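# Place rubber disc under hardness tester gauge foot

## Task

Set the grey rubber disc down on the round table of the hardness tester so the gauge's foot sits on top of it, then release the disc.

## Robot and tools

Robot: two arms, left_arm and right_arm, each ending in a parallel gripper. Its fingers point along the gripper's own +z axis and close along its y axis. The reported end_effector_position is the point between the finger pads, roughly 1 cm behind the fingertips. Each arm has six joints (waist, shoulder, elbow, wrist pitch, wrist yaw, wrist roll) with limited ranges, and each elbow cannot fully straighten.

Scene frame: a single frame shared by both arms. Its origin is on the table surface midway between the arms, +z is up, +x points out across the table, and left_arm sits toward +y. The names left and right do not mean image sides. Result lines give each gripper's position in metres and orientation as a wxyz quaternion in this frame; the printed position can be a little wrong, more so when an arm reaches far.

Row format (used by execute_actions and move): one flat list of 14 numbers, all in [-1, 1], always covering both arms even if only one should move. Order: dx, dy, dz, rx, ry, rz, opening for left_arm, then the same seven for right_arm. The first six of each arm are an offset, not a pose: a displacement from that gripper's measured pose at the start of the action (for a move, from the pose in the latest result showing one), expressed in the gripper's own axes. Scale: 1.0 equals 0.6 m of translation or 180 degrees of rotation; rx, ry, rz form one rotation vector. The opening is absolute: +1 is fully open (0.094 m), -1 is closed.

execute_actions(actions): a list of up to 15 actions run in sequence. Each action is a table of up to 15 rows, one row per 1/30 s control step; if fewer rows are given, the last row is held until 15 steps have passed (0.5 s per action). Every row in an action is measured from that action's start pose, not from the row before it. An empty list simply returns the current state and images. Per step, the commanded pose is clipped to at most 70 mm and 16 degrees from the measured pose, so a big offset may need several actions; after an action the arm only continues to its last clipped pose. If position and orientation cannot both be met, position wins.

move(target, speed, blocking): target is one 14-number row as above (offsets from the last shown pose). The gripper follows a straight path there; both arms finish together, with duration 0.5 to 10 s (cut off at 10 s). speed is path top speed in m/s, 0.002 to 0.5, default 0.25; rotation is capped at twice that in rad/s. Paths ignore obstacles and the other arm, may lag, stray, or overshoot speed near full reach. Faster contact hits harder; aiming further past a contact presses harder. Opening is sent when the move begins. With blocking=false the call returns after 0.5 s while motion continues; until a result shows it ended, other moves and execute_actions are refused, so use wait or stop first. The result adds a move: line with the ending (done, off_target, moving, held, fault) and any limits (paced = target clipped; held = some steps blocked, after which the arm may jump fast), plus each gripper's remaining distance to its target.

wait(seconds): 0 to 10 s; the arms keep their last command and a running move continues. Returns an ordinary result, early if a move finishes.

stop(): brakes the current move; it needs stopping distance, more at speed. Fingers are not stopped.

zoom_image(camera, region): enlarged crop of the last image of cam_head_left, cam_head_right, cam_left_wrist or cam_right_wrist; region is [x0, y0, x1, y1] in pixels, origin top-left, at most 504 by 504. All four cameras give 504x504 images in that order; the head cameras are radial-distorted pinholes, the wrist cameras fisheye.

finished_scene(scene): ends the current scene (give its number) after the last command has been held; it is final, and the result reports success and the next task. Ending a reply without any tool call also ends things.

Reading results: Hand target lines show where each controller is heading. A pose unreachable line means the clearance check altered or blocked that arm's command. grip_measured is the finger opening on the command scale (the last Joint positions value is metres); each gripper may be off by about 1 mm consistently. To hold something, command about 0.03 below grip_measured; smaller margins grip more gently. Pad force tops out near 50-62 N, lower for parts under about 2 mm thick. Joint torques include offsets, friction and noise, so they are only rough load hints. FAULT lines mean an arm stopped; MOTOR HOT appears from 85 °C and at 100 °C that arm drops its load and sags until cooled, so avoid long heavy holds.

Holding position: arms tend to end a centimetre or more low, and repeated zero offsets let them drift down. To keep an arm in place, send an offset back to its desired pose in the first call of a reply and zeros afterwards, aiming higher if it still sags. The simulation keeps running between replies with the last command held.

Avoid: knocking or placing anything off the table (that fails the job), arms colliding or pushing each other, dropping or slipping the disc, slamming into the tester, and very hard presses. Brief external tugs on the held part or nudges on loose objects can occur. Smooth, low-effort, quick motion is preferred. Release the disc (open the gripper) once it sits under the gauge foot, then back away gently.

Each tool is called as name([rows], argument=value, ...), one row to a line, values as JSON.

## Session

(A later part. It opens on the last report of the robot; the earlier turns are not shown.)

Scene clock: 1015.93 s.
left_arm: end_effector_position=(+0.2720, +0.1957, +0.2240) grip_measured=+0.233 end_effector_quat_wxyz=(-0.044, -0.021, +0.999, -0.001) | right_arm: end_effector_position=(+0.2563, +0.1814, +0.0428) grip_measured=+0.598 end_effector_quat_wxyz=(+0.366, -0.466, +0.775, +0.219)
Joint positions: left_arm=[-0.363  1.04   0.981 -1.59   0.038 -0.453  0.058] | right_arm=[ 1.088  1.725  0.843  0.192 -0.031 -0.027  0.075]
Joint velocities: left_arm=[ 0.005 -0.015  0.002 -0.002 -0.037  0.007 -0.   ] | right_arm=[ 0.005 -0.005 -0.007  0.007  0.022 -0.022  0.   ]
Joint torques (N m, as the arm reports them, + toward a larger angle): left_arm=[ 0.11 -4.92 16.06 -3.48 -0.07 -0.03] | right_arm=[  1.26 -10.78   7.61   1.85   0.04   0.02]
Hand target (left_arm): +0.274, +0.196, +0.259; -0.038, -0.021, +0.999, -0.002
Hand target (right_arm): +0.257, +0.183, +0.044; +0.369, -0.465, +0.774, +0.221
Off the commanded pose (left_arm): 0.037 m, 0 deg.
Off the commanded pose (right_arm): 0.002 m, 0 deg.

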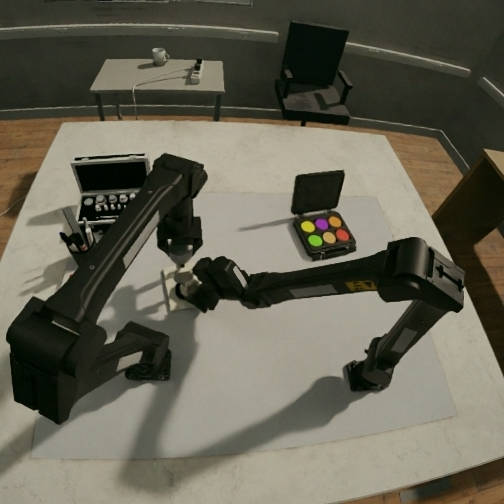

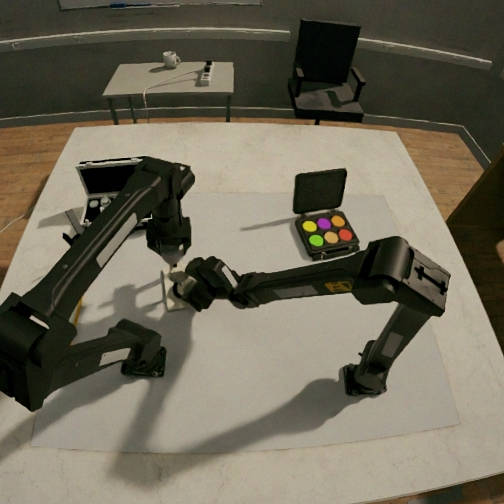

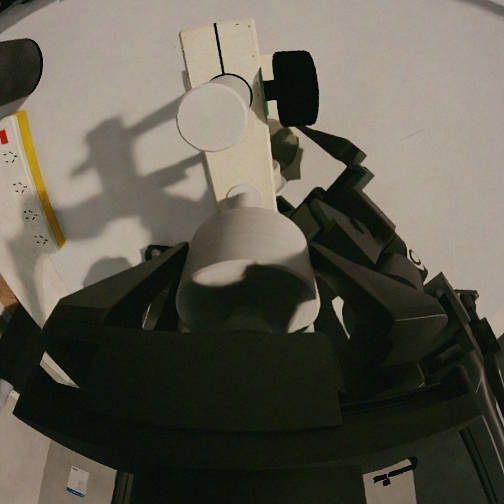

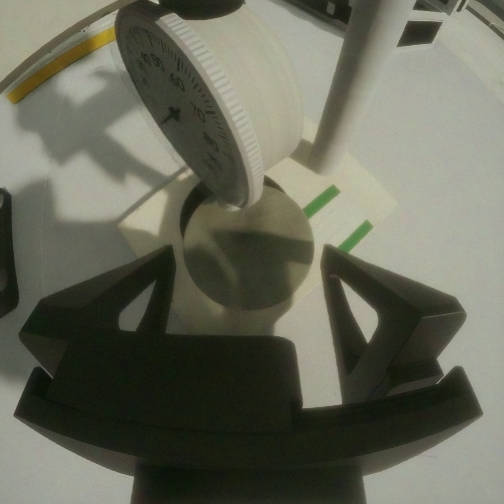

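move(target=[0, 0, -0.062, 0, 0, 0, 0.2, 0, 0, -0.12, 0, 0, 0, 0.6], speed=0.04)

Scene clock: 1020.57 s.
left_arm: end_effector_position=(+0.2720, +0.1958, +0.2239) grip_measured=+0.233 end_effector_quat_wxyz=(-0.048, -0.022, +0.999, -0.000) | right_arm: end_effector_position=(+0.2284, +0.1342, +0.0860) grip_measured=+0.598 end_effector_quat_wxyz=(+0.365, -0.466, +0.775, +0.220)
Joint positions: left_arm=[-0.36   1.046  0.984 -1.596  0.041 -0.451  0.058] | right_arm=[ 1.087  1.506  0.72   0.096 -0.034 -0.027  0.075]
Joint velocities: left_arm=[-0.005 -0.005  0.002  0.012  0.022 -0.022 -0.   ] | right_arm=[-0.005 -0.015 -0.002 -0.007 -0.066 -0.037  0.001]
Joint torques (N m, as the arm reports them, + toward a larger angle): left_arm=[ 0.21 -4.91 16.07 -3.49 -0.07 -0.03] | right_arm=[ 0.72 -9.19  8.35  1.33 -0.08 -0.03]
Hand target (left_arm): +0.274, +0.196, +0.259; -0.042, -0.022, +0.999, -0.001
Hand target (right_arm): +0.231, +0.132, +0.088; +0.366, -0.466, +0.775, +0.219
Off the commanded pose (left_arm): 0.037 m, 1 deg.
Off the commanded pose (right_arm): 0.004 m, 0 deg.
move: off_target (left_arm)

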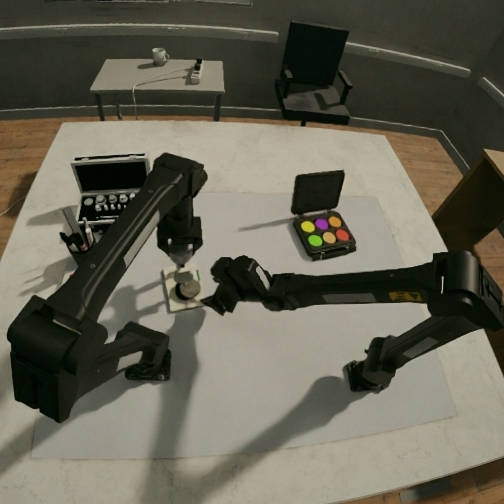

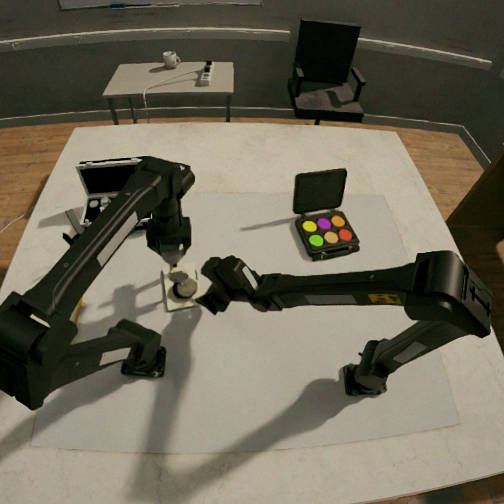

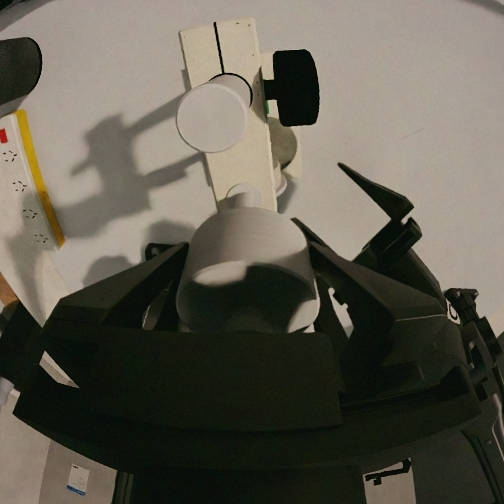

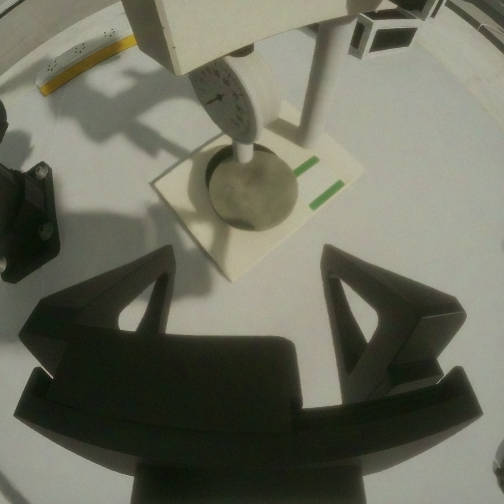

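zoom_image(camera="cam_right_wrist", region=[150, 100, 350, 300])

Region (150, 100, 350, 300) of cam_right_wrist's 504x504 image, scaled by 2.520, with more detail than that image has.

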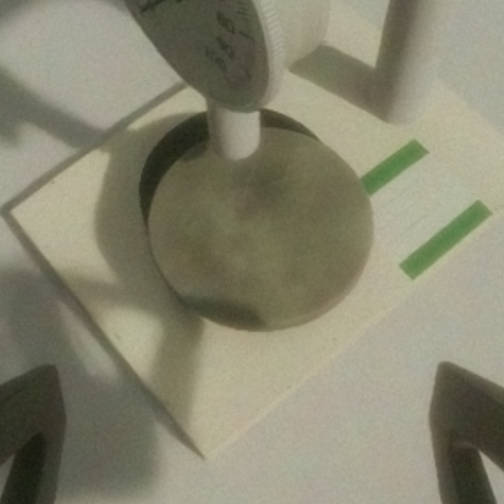

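move(target=[0, 0, -0.062, 0, 0, 0, 0.2, -0.001, -0.051, 0.0797, 0, 0, 0, -1.0], speed=0.04)

Scene clock: 1047.80 s.
left_arm: end_effector_position=(+0.2720, +0.1957, +0.2238) grip_measured=+0.233 end_effector_quat_wxyz=(-0.053, -0.022, +0.998, -0.000) | right_arm: end_effector_position=(+0.2596, +0.1397, +0.0440) grip_measured=-0.994 end_effector_quat_wxyz=(+0.348, -0.468, +0.784, +0.214)
Joint positions: left_arm=[-0.358  1.053  0.987 -1.602  0.045 -0.448  0.058] | right_arm=[ 1.029  1.65   0.77   0.147 -0.08  -0.059  0.   ]
Joint velocities: left_arm=[-0.005 -0.005  0.012  0.007 -0.022 -0.037 -0.   ] | right_arm=[ 0.005 -0.005 -0.002  0.007  0.037 -0.007  0.001]
Joint torques (N m, as the arm reports them, + toward a larger angle): left_arm=[ 0.19 -4.51 16.04 -3.51 -0.09 -0.02] | right_arm=[ 0.43 -9.03 11.04  2.14 -0.11 -0.08]
Hand target (left_arm): +0.275, +0.196, +0.259; -0.047, -0.022, +0.999, -0.001
Hand target (right_arm): +0.272, +0.153, +0.056; +0.365, -0.467, +0.775, +0.220
Off the commanded pose (left_arm): 0.037 m, 1 deg.
Off the commanded pose (right_arm): 0.022 m, 2 deg.
move: off_target (left_arm, right_arm)

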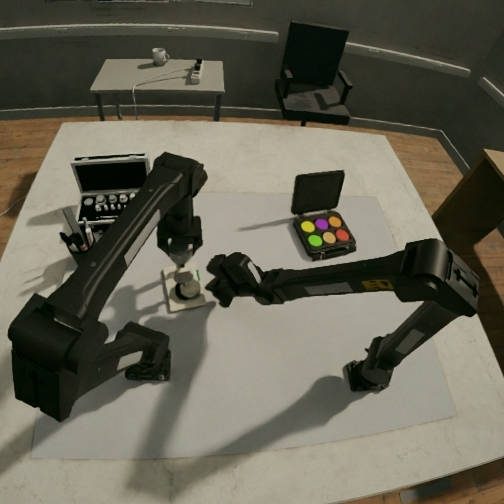

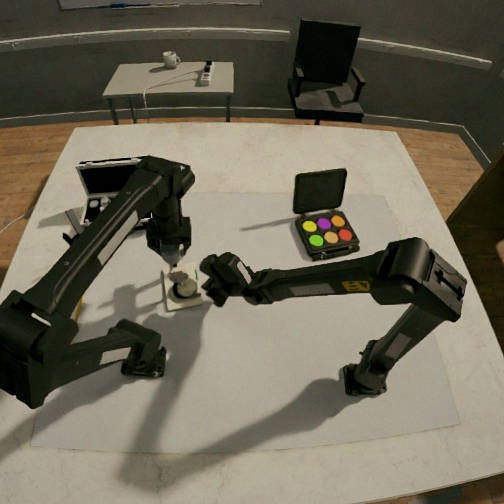

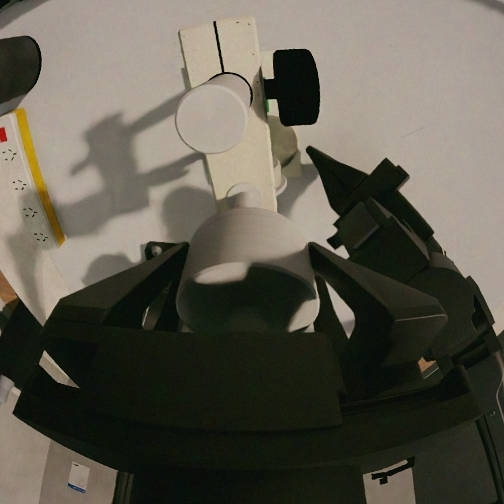

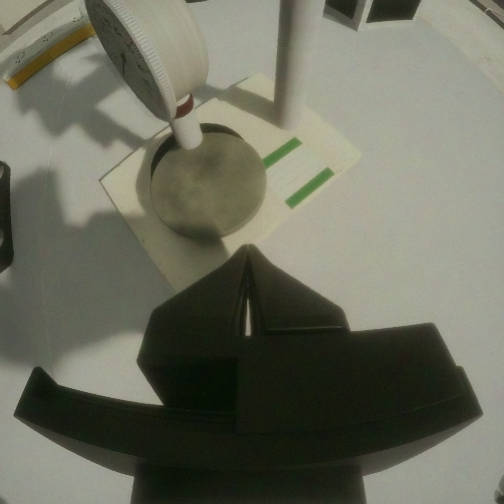

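move(target=[0, 0, -0.062, 0, 0, 0, 0.2, -0.0375, 0.0333, 0.0167, 0, 0, 0, -1.0], speed=0.015)

Scene clock: 1059.87 s.
left_arm: end_effector_position=(+0.2720, +0.1958, +0.2238) grip_measured=+0.233 end_effector_quat_wxyz=(-0.058, -0.022, +0.998, -0.000) | right_arm: end_effector_position=(+0.2482, +0.1545, +0.0488) grip_measured=-0.994 end_effector_quat_wxyz=(+0.344, -0.471, +0.785, +0.210)
Joint positions: left_arm=[-0.355  1.059  0.991 -1.609  0.049 -0.445  0.058] | right_arm=[ 1.071  1.65   0.798  0.109 -0.047 -0.035  0.   ]
Joint velocities: left_arm=[-0.005 -0.005 -0.007 -0.007 -0.066  0.037 -0.   ] | right_arm=[ 0.005 -0.005 -0.002 -0.002  0.007  0.066 -0.001]
Joint torques (N m, as the arm reports them, + toward a larger angle): left_arm=[ 0.16 -4.98 16.03 -3.49 -0.1  -0.02] | right_arm=[ 1.89 -8.96 11.33  1.26  0.17  0.1 ]
Hand target (left_arm): +0.275, +0.196, +0.259; -0.052, -0.022, +0.998, -0.001
Hand target (right_arm): +0.252, +0.168, +0.055; +0.348, -0.468, +0.784, +0.214
Off the commanded pose (left_arm): 0.037 m, 1 deg.
Off the commanded pose (right_arm): 0.016 m, 1 deg.
move: off_target (left_arm, right_arm)

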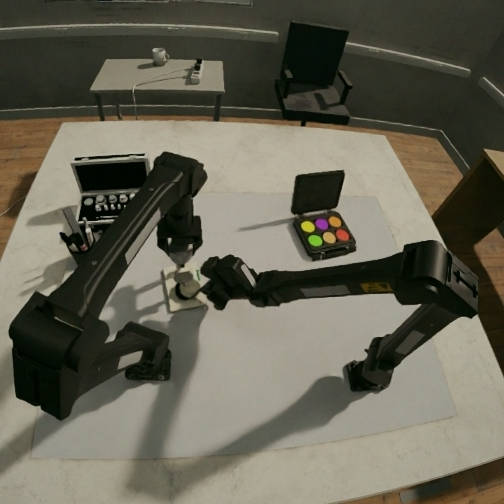

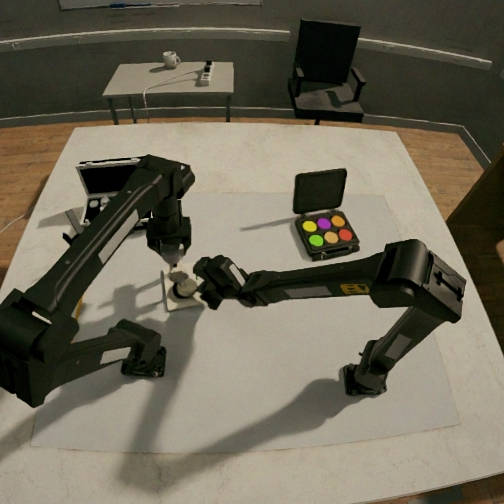

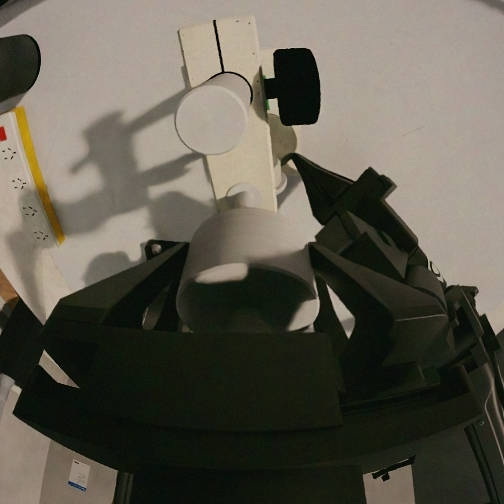

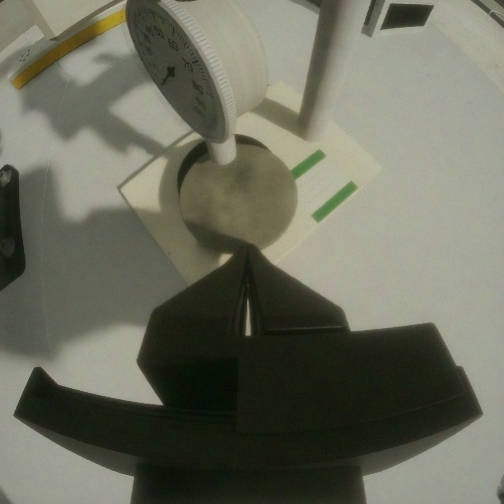

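zoom_image(camera="cam_right_wrist", region=[150, 110, 350, 310])

Region (150, 110, 350, 310) of cam_right_wrist's 504x504 image, scaled by 2.520, with more detail than that image has.

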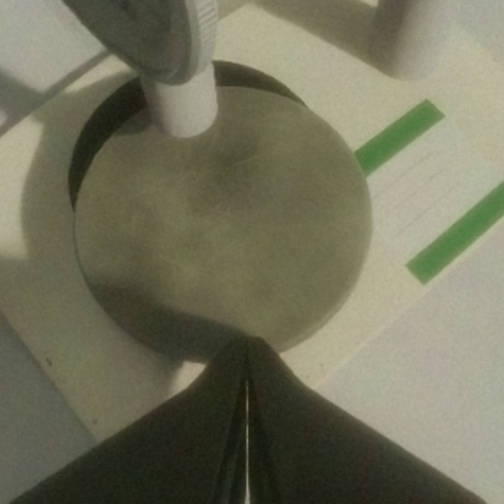

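move(target=[0, 0, -0.062, 0, 0, 0, 0.2, -0.026, 0.006, 0.021, 0, 0, 0, -1.0], speed=0.01)

Scene clock: 1073.33 s.
left_arm: end_effector_position=(+0.2720, +0.1958, +0.2229) grip_measured=+0.233 end_effector_quat_wxyz=(-0.063, -0.022, +0.998, -0.000) | right_arm: end_effector_position=(+0.2508, +0.1597, +0.0475) grip_measured=-0.994 end_effector_quat_wxyz=(+0.341, -0.472, +0.787, +0.206)
Joint positions: left_arm=[-0.353  1.065  0.992 -1.612  0.052 -0.443  0.058] | right_arm=[ 1.073  1.664  0.82   0.092 -0.042 -0.035  0.   ]
Joint velocities: left_arm=[-0.015  0.005 -0.012 -0.007 -0.037 -0.037 -0.001] | right_arm=[-0.005 -0.015  0.012 -0.012 -0.066 -0.007 -0.001]
Joint torques (N m, as the arm reports them, + toward a larger angle): left_arm=[ 0.26 -5.29 16.07 -3.43 -0.09 -0.02] | right_arm=[ 1.98 -9.22 11.4   1.22  0.16  0.08]
Hand target (left_arm): +0.275, +0.196, +0.258; -0.055, -0.022, +0.998, -0.002
Hand target (right_arm): +0.254, +0.173, +0.052; +0.344, -0.471, +0.785, +0.210
Off the commanded pose (left_arm): 0.038 m, 1 deg.
Off the commanded pose (right_arm): 0.015 m, 1 deg.
joint sent to its limit (left arm) — the command would take joint 4 (wrist pitch) past its lower limit, so that joint was sent only as far as its limit.
move: off_target (left_arm, right_arm)

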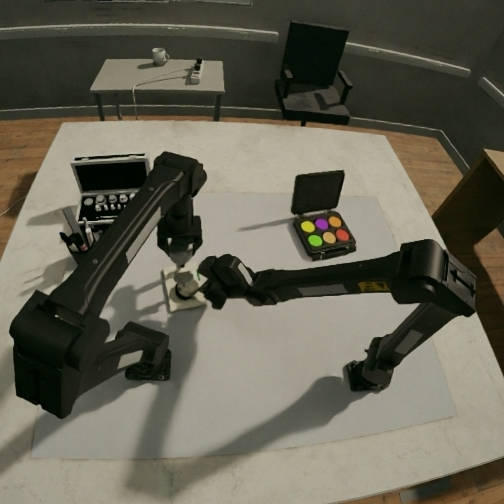

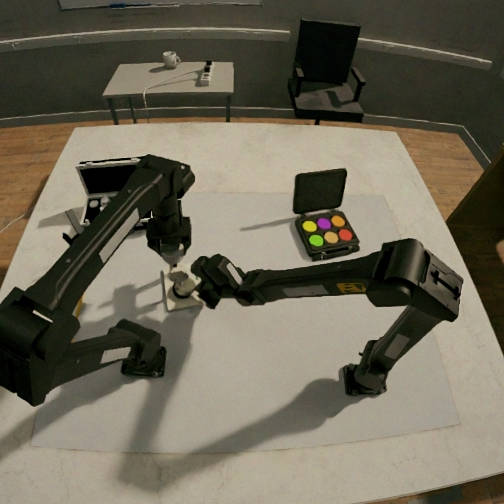

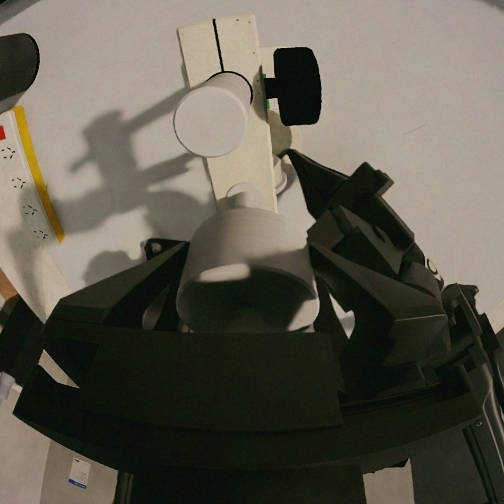

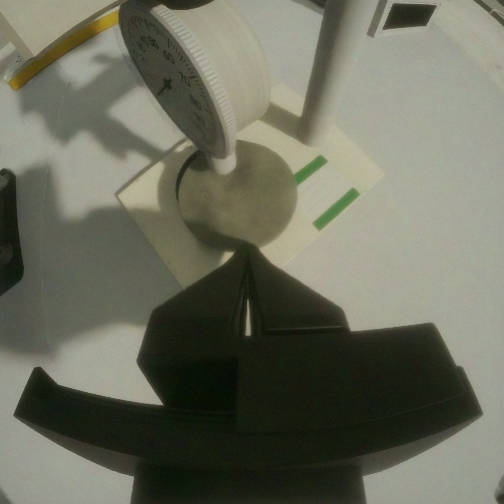

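zoom_image(camera="cam_right_wrist", region=[150, 110, 350, 310])

Region (150, 110, 350, 310) of cam_right_wrist's 504x504 image, scaled by 2.520, with more detail than that image has.

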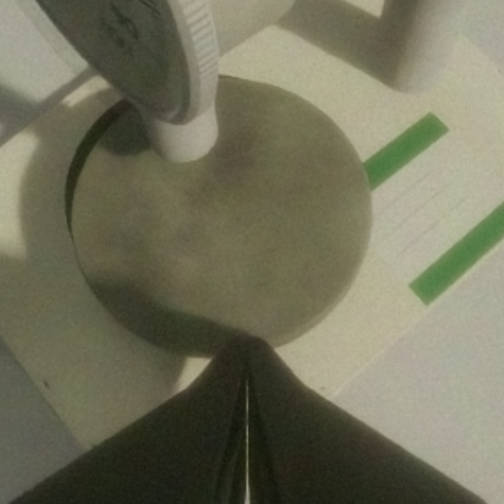

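move(target=[0, 0, -0.062, 0, 0, 0, 0.2, 0, 0, -0.15, 0, 0, 0, -1.0], speed=0.05)

Scene clock: 1082.40 s.
left_arm: end_effector_position=(+0.2721, +0.1958, +0.2214) grip_measured=+0.233 end_effector_quat_wxyz=(-0.067, -0.022, +0.997, -0.000) | right_arm: end_effector_position=(+0.2191, +0.1032, +0.1074) grip_measured=-0.994 end_effector_quat_wxyz=(+0.341, -0.470, +0.787, +0.208)
Joint positions: left_arm=[-0.35   1.071  0.991 -1.614  0.056 -0.44   0.058] | right_arm=[ 1.067  1.379  0.699 -0.071 -0.049 -0.035  0.   ]
Joint velocities: left_arm=[ 0.015 -0.015 -0.002 -0.002 -0.007  0.022  0.001] | right_arm=[-0.005 -0.005 -0.007  0.007 -0.037  0.022 -0.002]
Joint torques (N m, as the arm reports them, + toward a larger angle): left_arm=[ 0.29 -5.56 16.08 -3.41 -0.08 -0.01] | right_arm=[ 0.73 -7.83  8.95  1.26 -0.09 -0.08]
Hand target (left_arm): +0.276, +0.196, +0.257; -0.057, -0.022, +0.998, -0.003
Hand target (right_arm): +0.221, +0.101, +0.109; +0.341, -0.471, +0.787, +0.206
Off the commanded pose (left_arm): 0.039 m, 0 deg.
Off the commanded pose (right_arm): 0.002 m, 0 deg.
joint sent to its limit (left arm) — the command would take joint 4 (wrist pitch) past its lower limit, so that joint was sent only as far as its limit.
move: off_target (left_arm)

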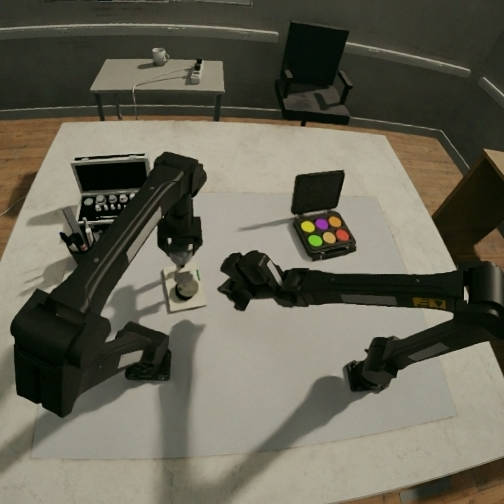

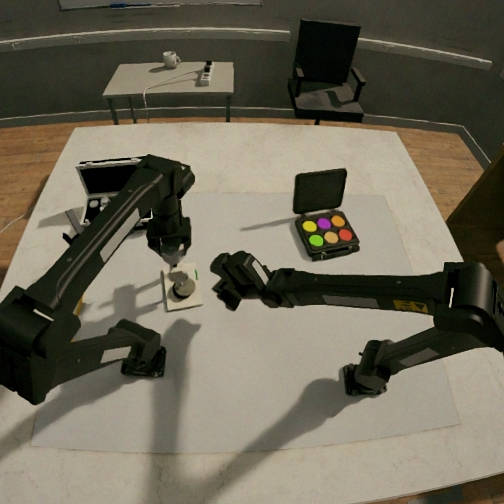

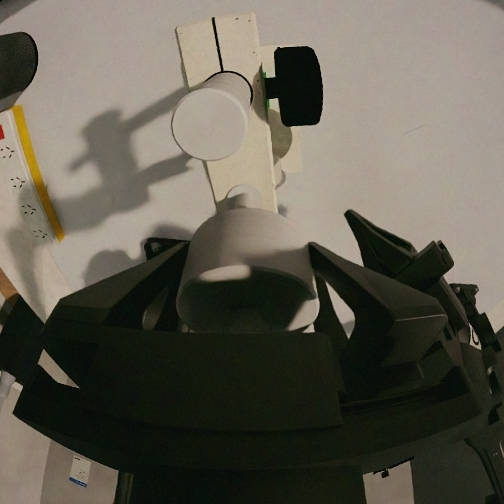

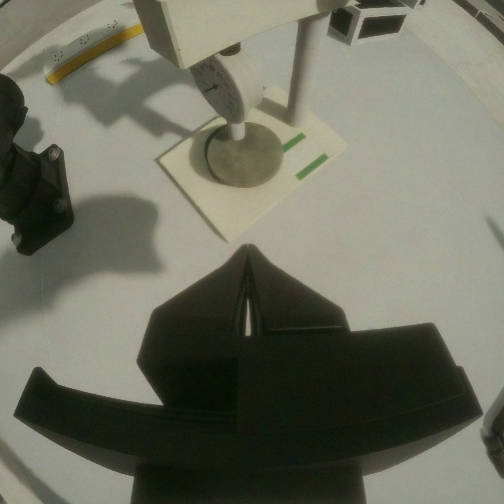

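move(target=[0, 0, 0.02, 0, 0, 0, 0.2, 0, 0, 0, 0, 0, 0, -1.0], speed=0.01)

Scene clock: 1086.93 s.
left_arm: end_effector_position=(+0.2726, +0.1955, +0.2093) grip_measured=+0.233 end_effector_quat_wxyz=(-0.064, -0.022, +0.998, -0.002) | right_arm: end_effector_position=(+0.2191, +0.1032, +0.1074) grip_measured=-0.994 end_effector_quat_wxyz=(+0.341, -0.470, +0.787, +0.208)
Joint positions: left_arm=[-0.35   1.071  0.96  -1.576  0.056 -0.44   0.058] | right_arm=[ 1.067  1.379  0.699 -0.071 -0.049 -0.035  0.   ]
Joint velocities: left_arm=[ 0.005 -0.005 -0.002 -0.007  0.007 -0.037 -0.   ] | right_arm=[-0.005 -0.005 -0.007  0.007 -0.081  0.022 -0.   ]
Joint torques (N m, as the arm reports them, + toward a larger angle): left_arm=[-0.01 -4.99  9.07 -0.08  0.07 -0.05] | right_arm=[ 1.23 -7.41  8.95  1.49  0.04  0.01]
Hand target (left_arm): +0.271, +0.196, +0.209; -0.067, -0.022, +0.997, -0.001
Hand target (right_arm): +0.219, +0.103, +0.107; +0.341, -0.470, +0.787, +0.208
Off the commanded pose (left_arm): 0.002 m, 0 deg.
Off the commanded pose (right_arm): 0.000 m, 0 deg.
move: done

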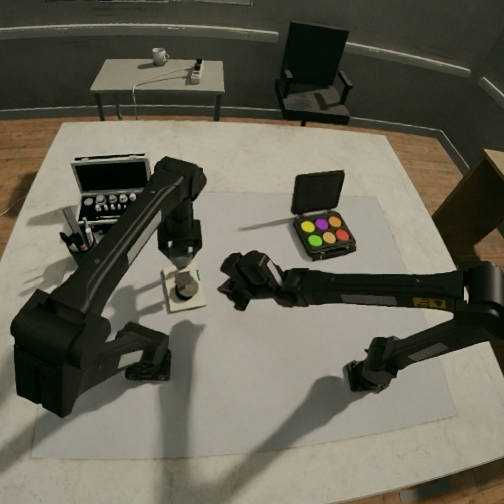

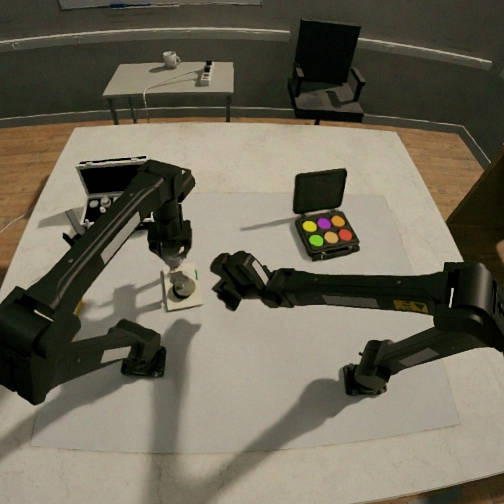

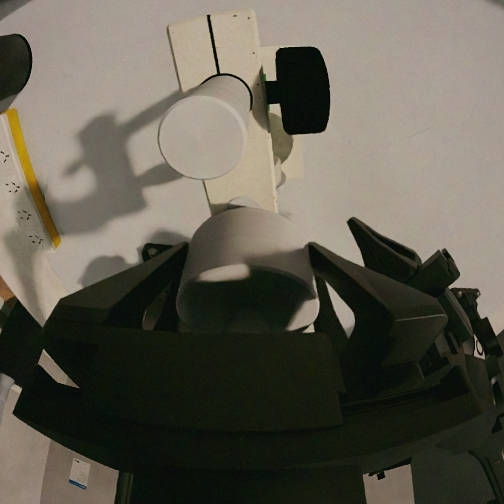

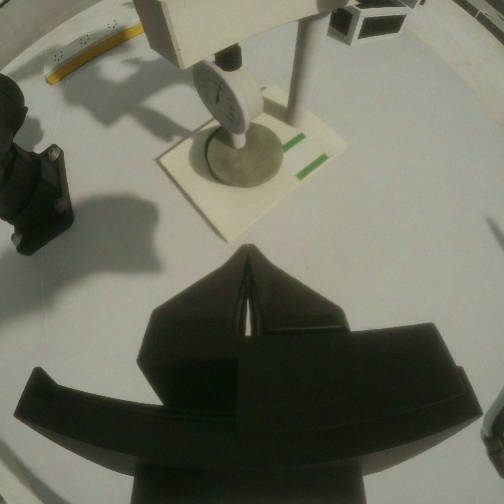

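execute_actions([
  [[0, 0, 0, 0, 0, 0, 0.7, 0, 0, 0, 0, 0, 0, -1.0]],
  [[0, 0, 0, 0, 0, 0, 0.7, 0, 0, 0, 0, 0, 0, -1.0]],
])

Scene clock: 1093.93 s.
left_arm: end_effector_position=(+0.2726, +0.1956, +0.2093) grip_measured=+0.698 end_effector_quat_wxyz=(-0.064, -0.022, +0.998, -0.002) | right_arm: end_effector_position=(+0.2191, +0.1032, +0.1074) grip_measured=-0.994 end_effector_quat_wxyz=(+0.341, -0.470, +0.787, +0.208)
Joint positions: left_arm=[-0.35   1.071  0.96  -1.576  0.056 -0.44   0.08 ] | right_arm=[ 1.067  1.379  0.699 -0.071 -0.049 -0.035  0.   ]
Joint velocities: left_arm=[ 0.005 -0.015  0.012 -0.002 -0.051 -0.037  0.001] | right_arm=[-0.005 -0.005 -0.007 -0.007 -0.022  0.022 -0.001]
Joint torques (N m, as the arm reports them, + toward a larger angle): left_arm=[ 0.15 -4.94  9.27  0.23  0.08 -0.03] | right_arm=[ 1.28 -7.41  9.03  1.53  0.04  0.02]
Hand target (left_arm): +0.273, +0.196, +0.209; -0.064, -0.022, +0.998, -0.002
Hand target (right_arm): +0.219, +0.103, +0.107; +0.341, -0.470, +0.787, +0.208
Off the commanded pose (left_arm): 0.000 m, 0 deg.
Off the commanded pose (right_arm): 0.000 m, 0 deg.

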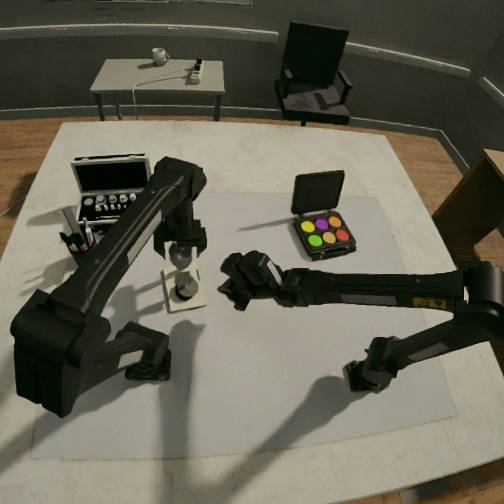

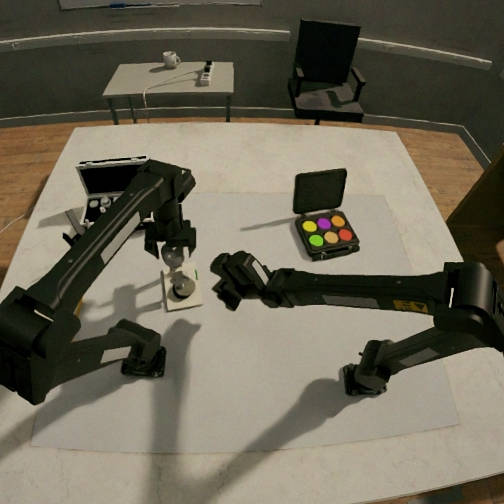

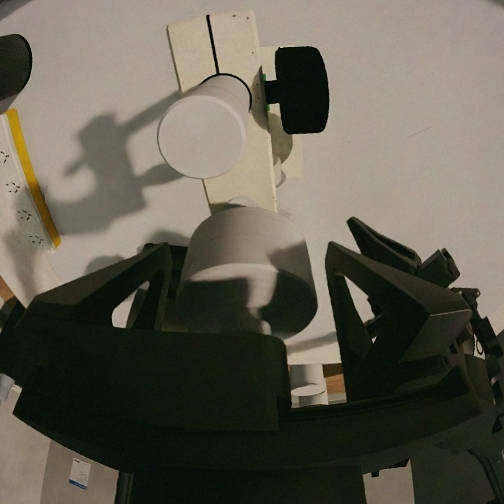

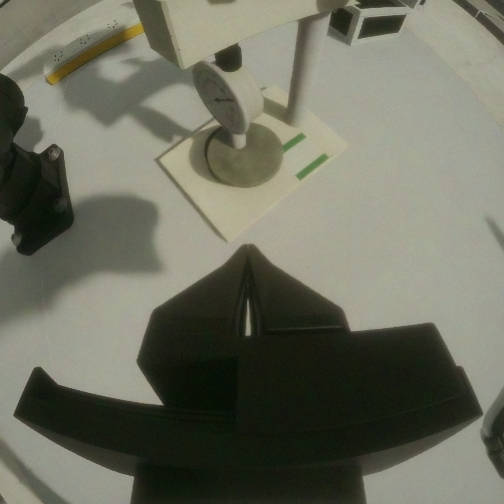

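move(target=[0, 0, -0.1, 0, 0, 0, 0.7, 0, 0, -0.05, 0, 0, 0, -1.0], speed=0.08)

Scene clock: 1097.43 s.
left_arm: end_effector_position=(+0.2674, +0.1978, +0.2391) grip_measured=+0.698 end_effector_quat_wxyz=(-0.077, -0.023, +0.997, +0.004) | right_arm: end_effector_position=(+0.2081, +0.0855, +0.1258) grip_measured=-0.994 end_effector_quat_wxyz=(+0.341, -0.470, +0.787, +0.209)
Joint positions: left_arm=[-0.35   1.069  1.035 -1.681  0.056 -0.44   0.08 ] | right_arm=[ 1.067  1.284  0.672 -0.138 -0.049 -0.035  0.   ]
Joint velocities: left_arm=[ 0.005 -0.005 -0.017  0.007  0.007  0.022  0.001] | right_arm=[-0.024 -0.005 -0.002 -0.007  0.037 -0.007  0.001]
Joint torques (N m, as the arm reports them, + toward a larger angle): left_arm=[ 0.69 -6.48 14.28 -0.34  0.01  0.03] | right_arm=[ 0.83 -7.13  9.45  1.28 -0.08 -0.02]
Hand target (left_arm): +0.279, +0.195, +0.267; -0.043, -0.023, +0.999, -0.011
Hand target (right_arm): +0.209, +0.083, +0.128; +0.340, -0.470, +0.787, +0.208
Off the commanded pose (left_arm): 0.032 m, 2 deg.
Off the commanded pose (right_arm): 0.003 m, 0 deg.
joint sent to its limit (left arm) — the command would take joint 4 (wrist pitch) past its lower limit, so that joint was sent only as far as its limit.
move: off_target (left_arm)

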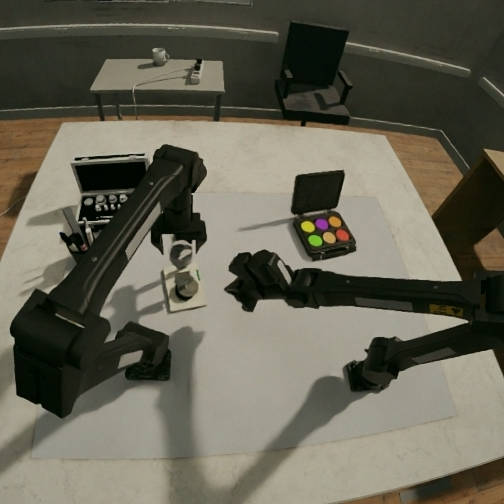

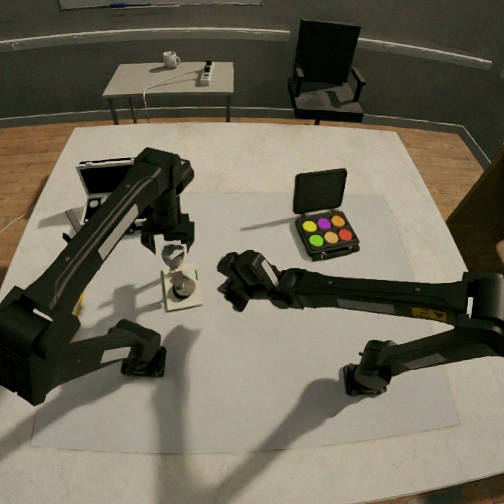

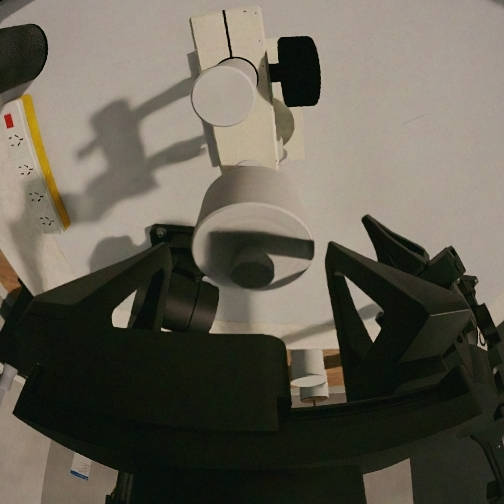

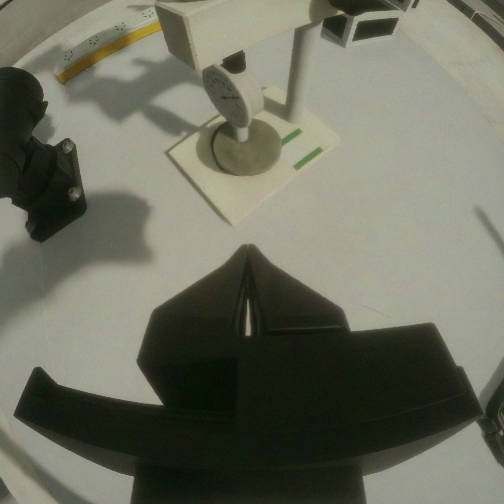

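zoom_image(camera="cam_right_wrist", region=[160, 40, 340, 220])

Region (160, 40, 340, 220) of cam_right_wrist's 504x504 image, scaled by 2.800, with more detail than that image has.

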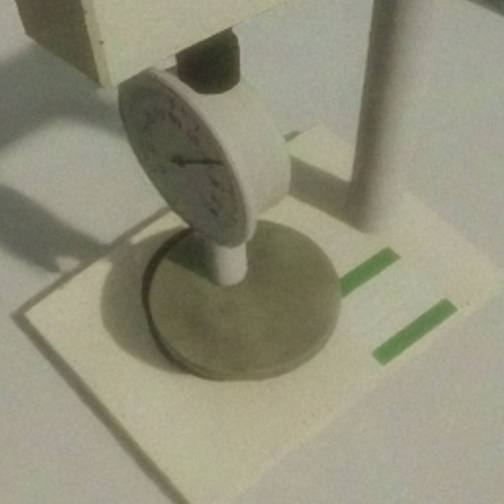

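execute_actions(actions=[])

Scene clock: 1114.87 s.
left_arm: end_effector_position=(+0.2674, +0.1978, +0.2391) grip_measured=+0.698 end_effector_quat_wxyz=(-0.077, -0.023, +0.997, +0.004) | right_arm: end_effector_position=(+0.2081, +0.0855, +0.1258) grip_measured=-0.994 end_effector_quat_wxyz=(+0.341, -0.470, +0.787, +0.209)
Joint positions: left_arm=[-0.35   1.069  1.035 -1.681  0.056 -0.44   0.08 ] | right_arm=[ 1.067  1.284  0.672 -0.138 -0.049 -0.035  0.   ]
Joint velocities: left_arm=[ 0.005  0.005 -0.007 -0.002 -0.007 -0.051 -0.   ] | right_arm=[ 0.005 -0.005 -0.002 -0.007 -0.007 -0.007 -0.001]
Joint torques (N m, as the arm reports them, + toward a larger angle): left_arm=[ 0.74 -6.27 14.28 -0.34  0.01  0.03] | right_arm=[ 0.93 -6.99  9.41  1.25 -0.09 -0.01]
Hand target (left_arm): +0.279, +0.195, +0.267; -0.043, -0.023, +0.999, -0.011
Hand target (right_arm): +0.209, +0.083, +0.128; +0.340, -0.470, +0.787, +0.208
Off the commanded pose (left_arm): 0.032 m, 2 deg.
Off the commanded pose (right_arm): 0.003 m, 0 deg.

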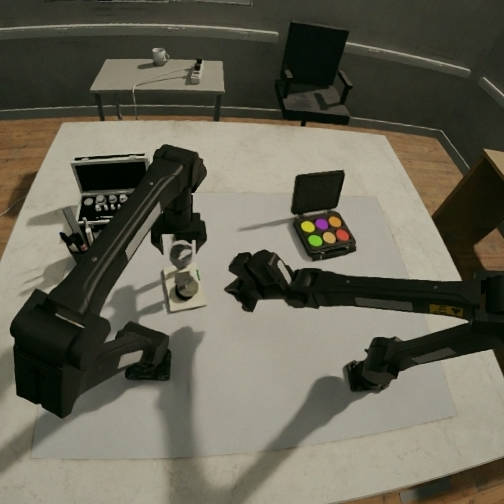

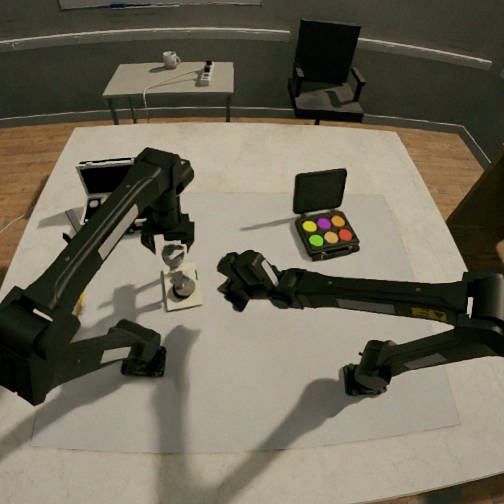

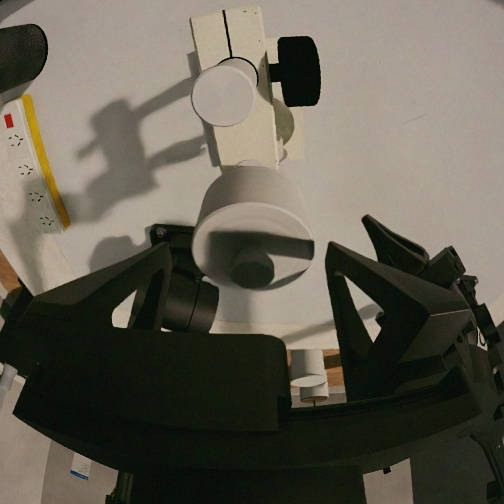

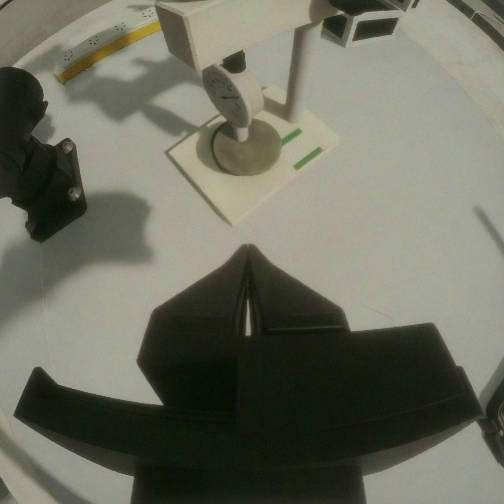

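finished_scene(scene=1)

The scene is finished: the task was done.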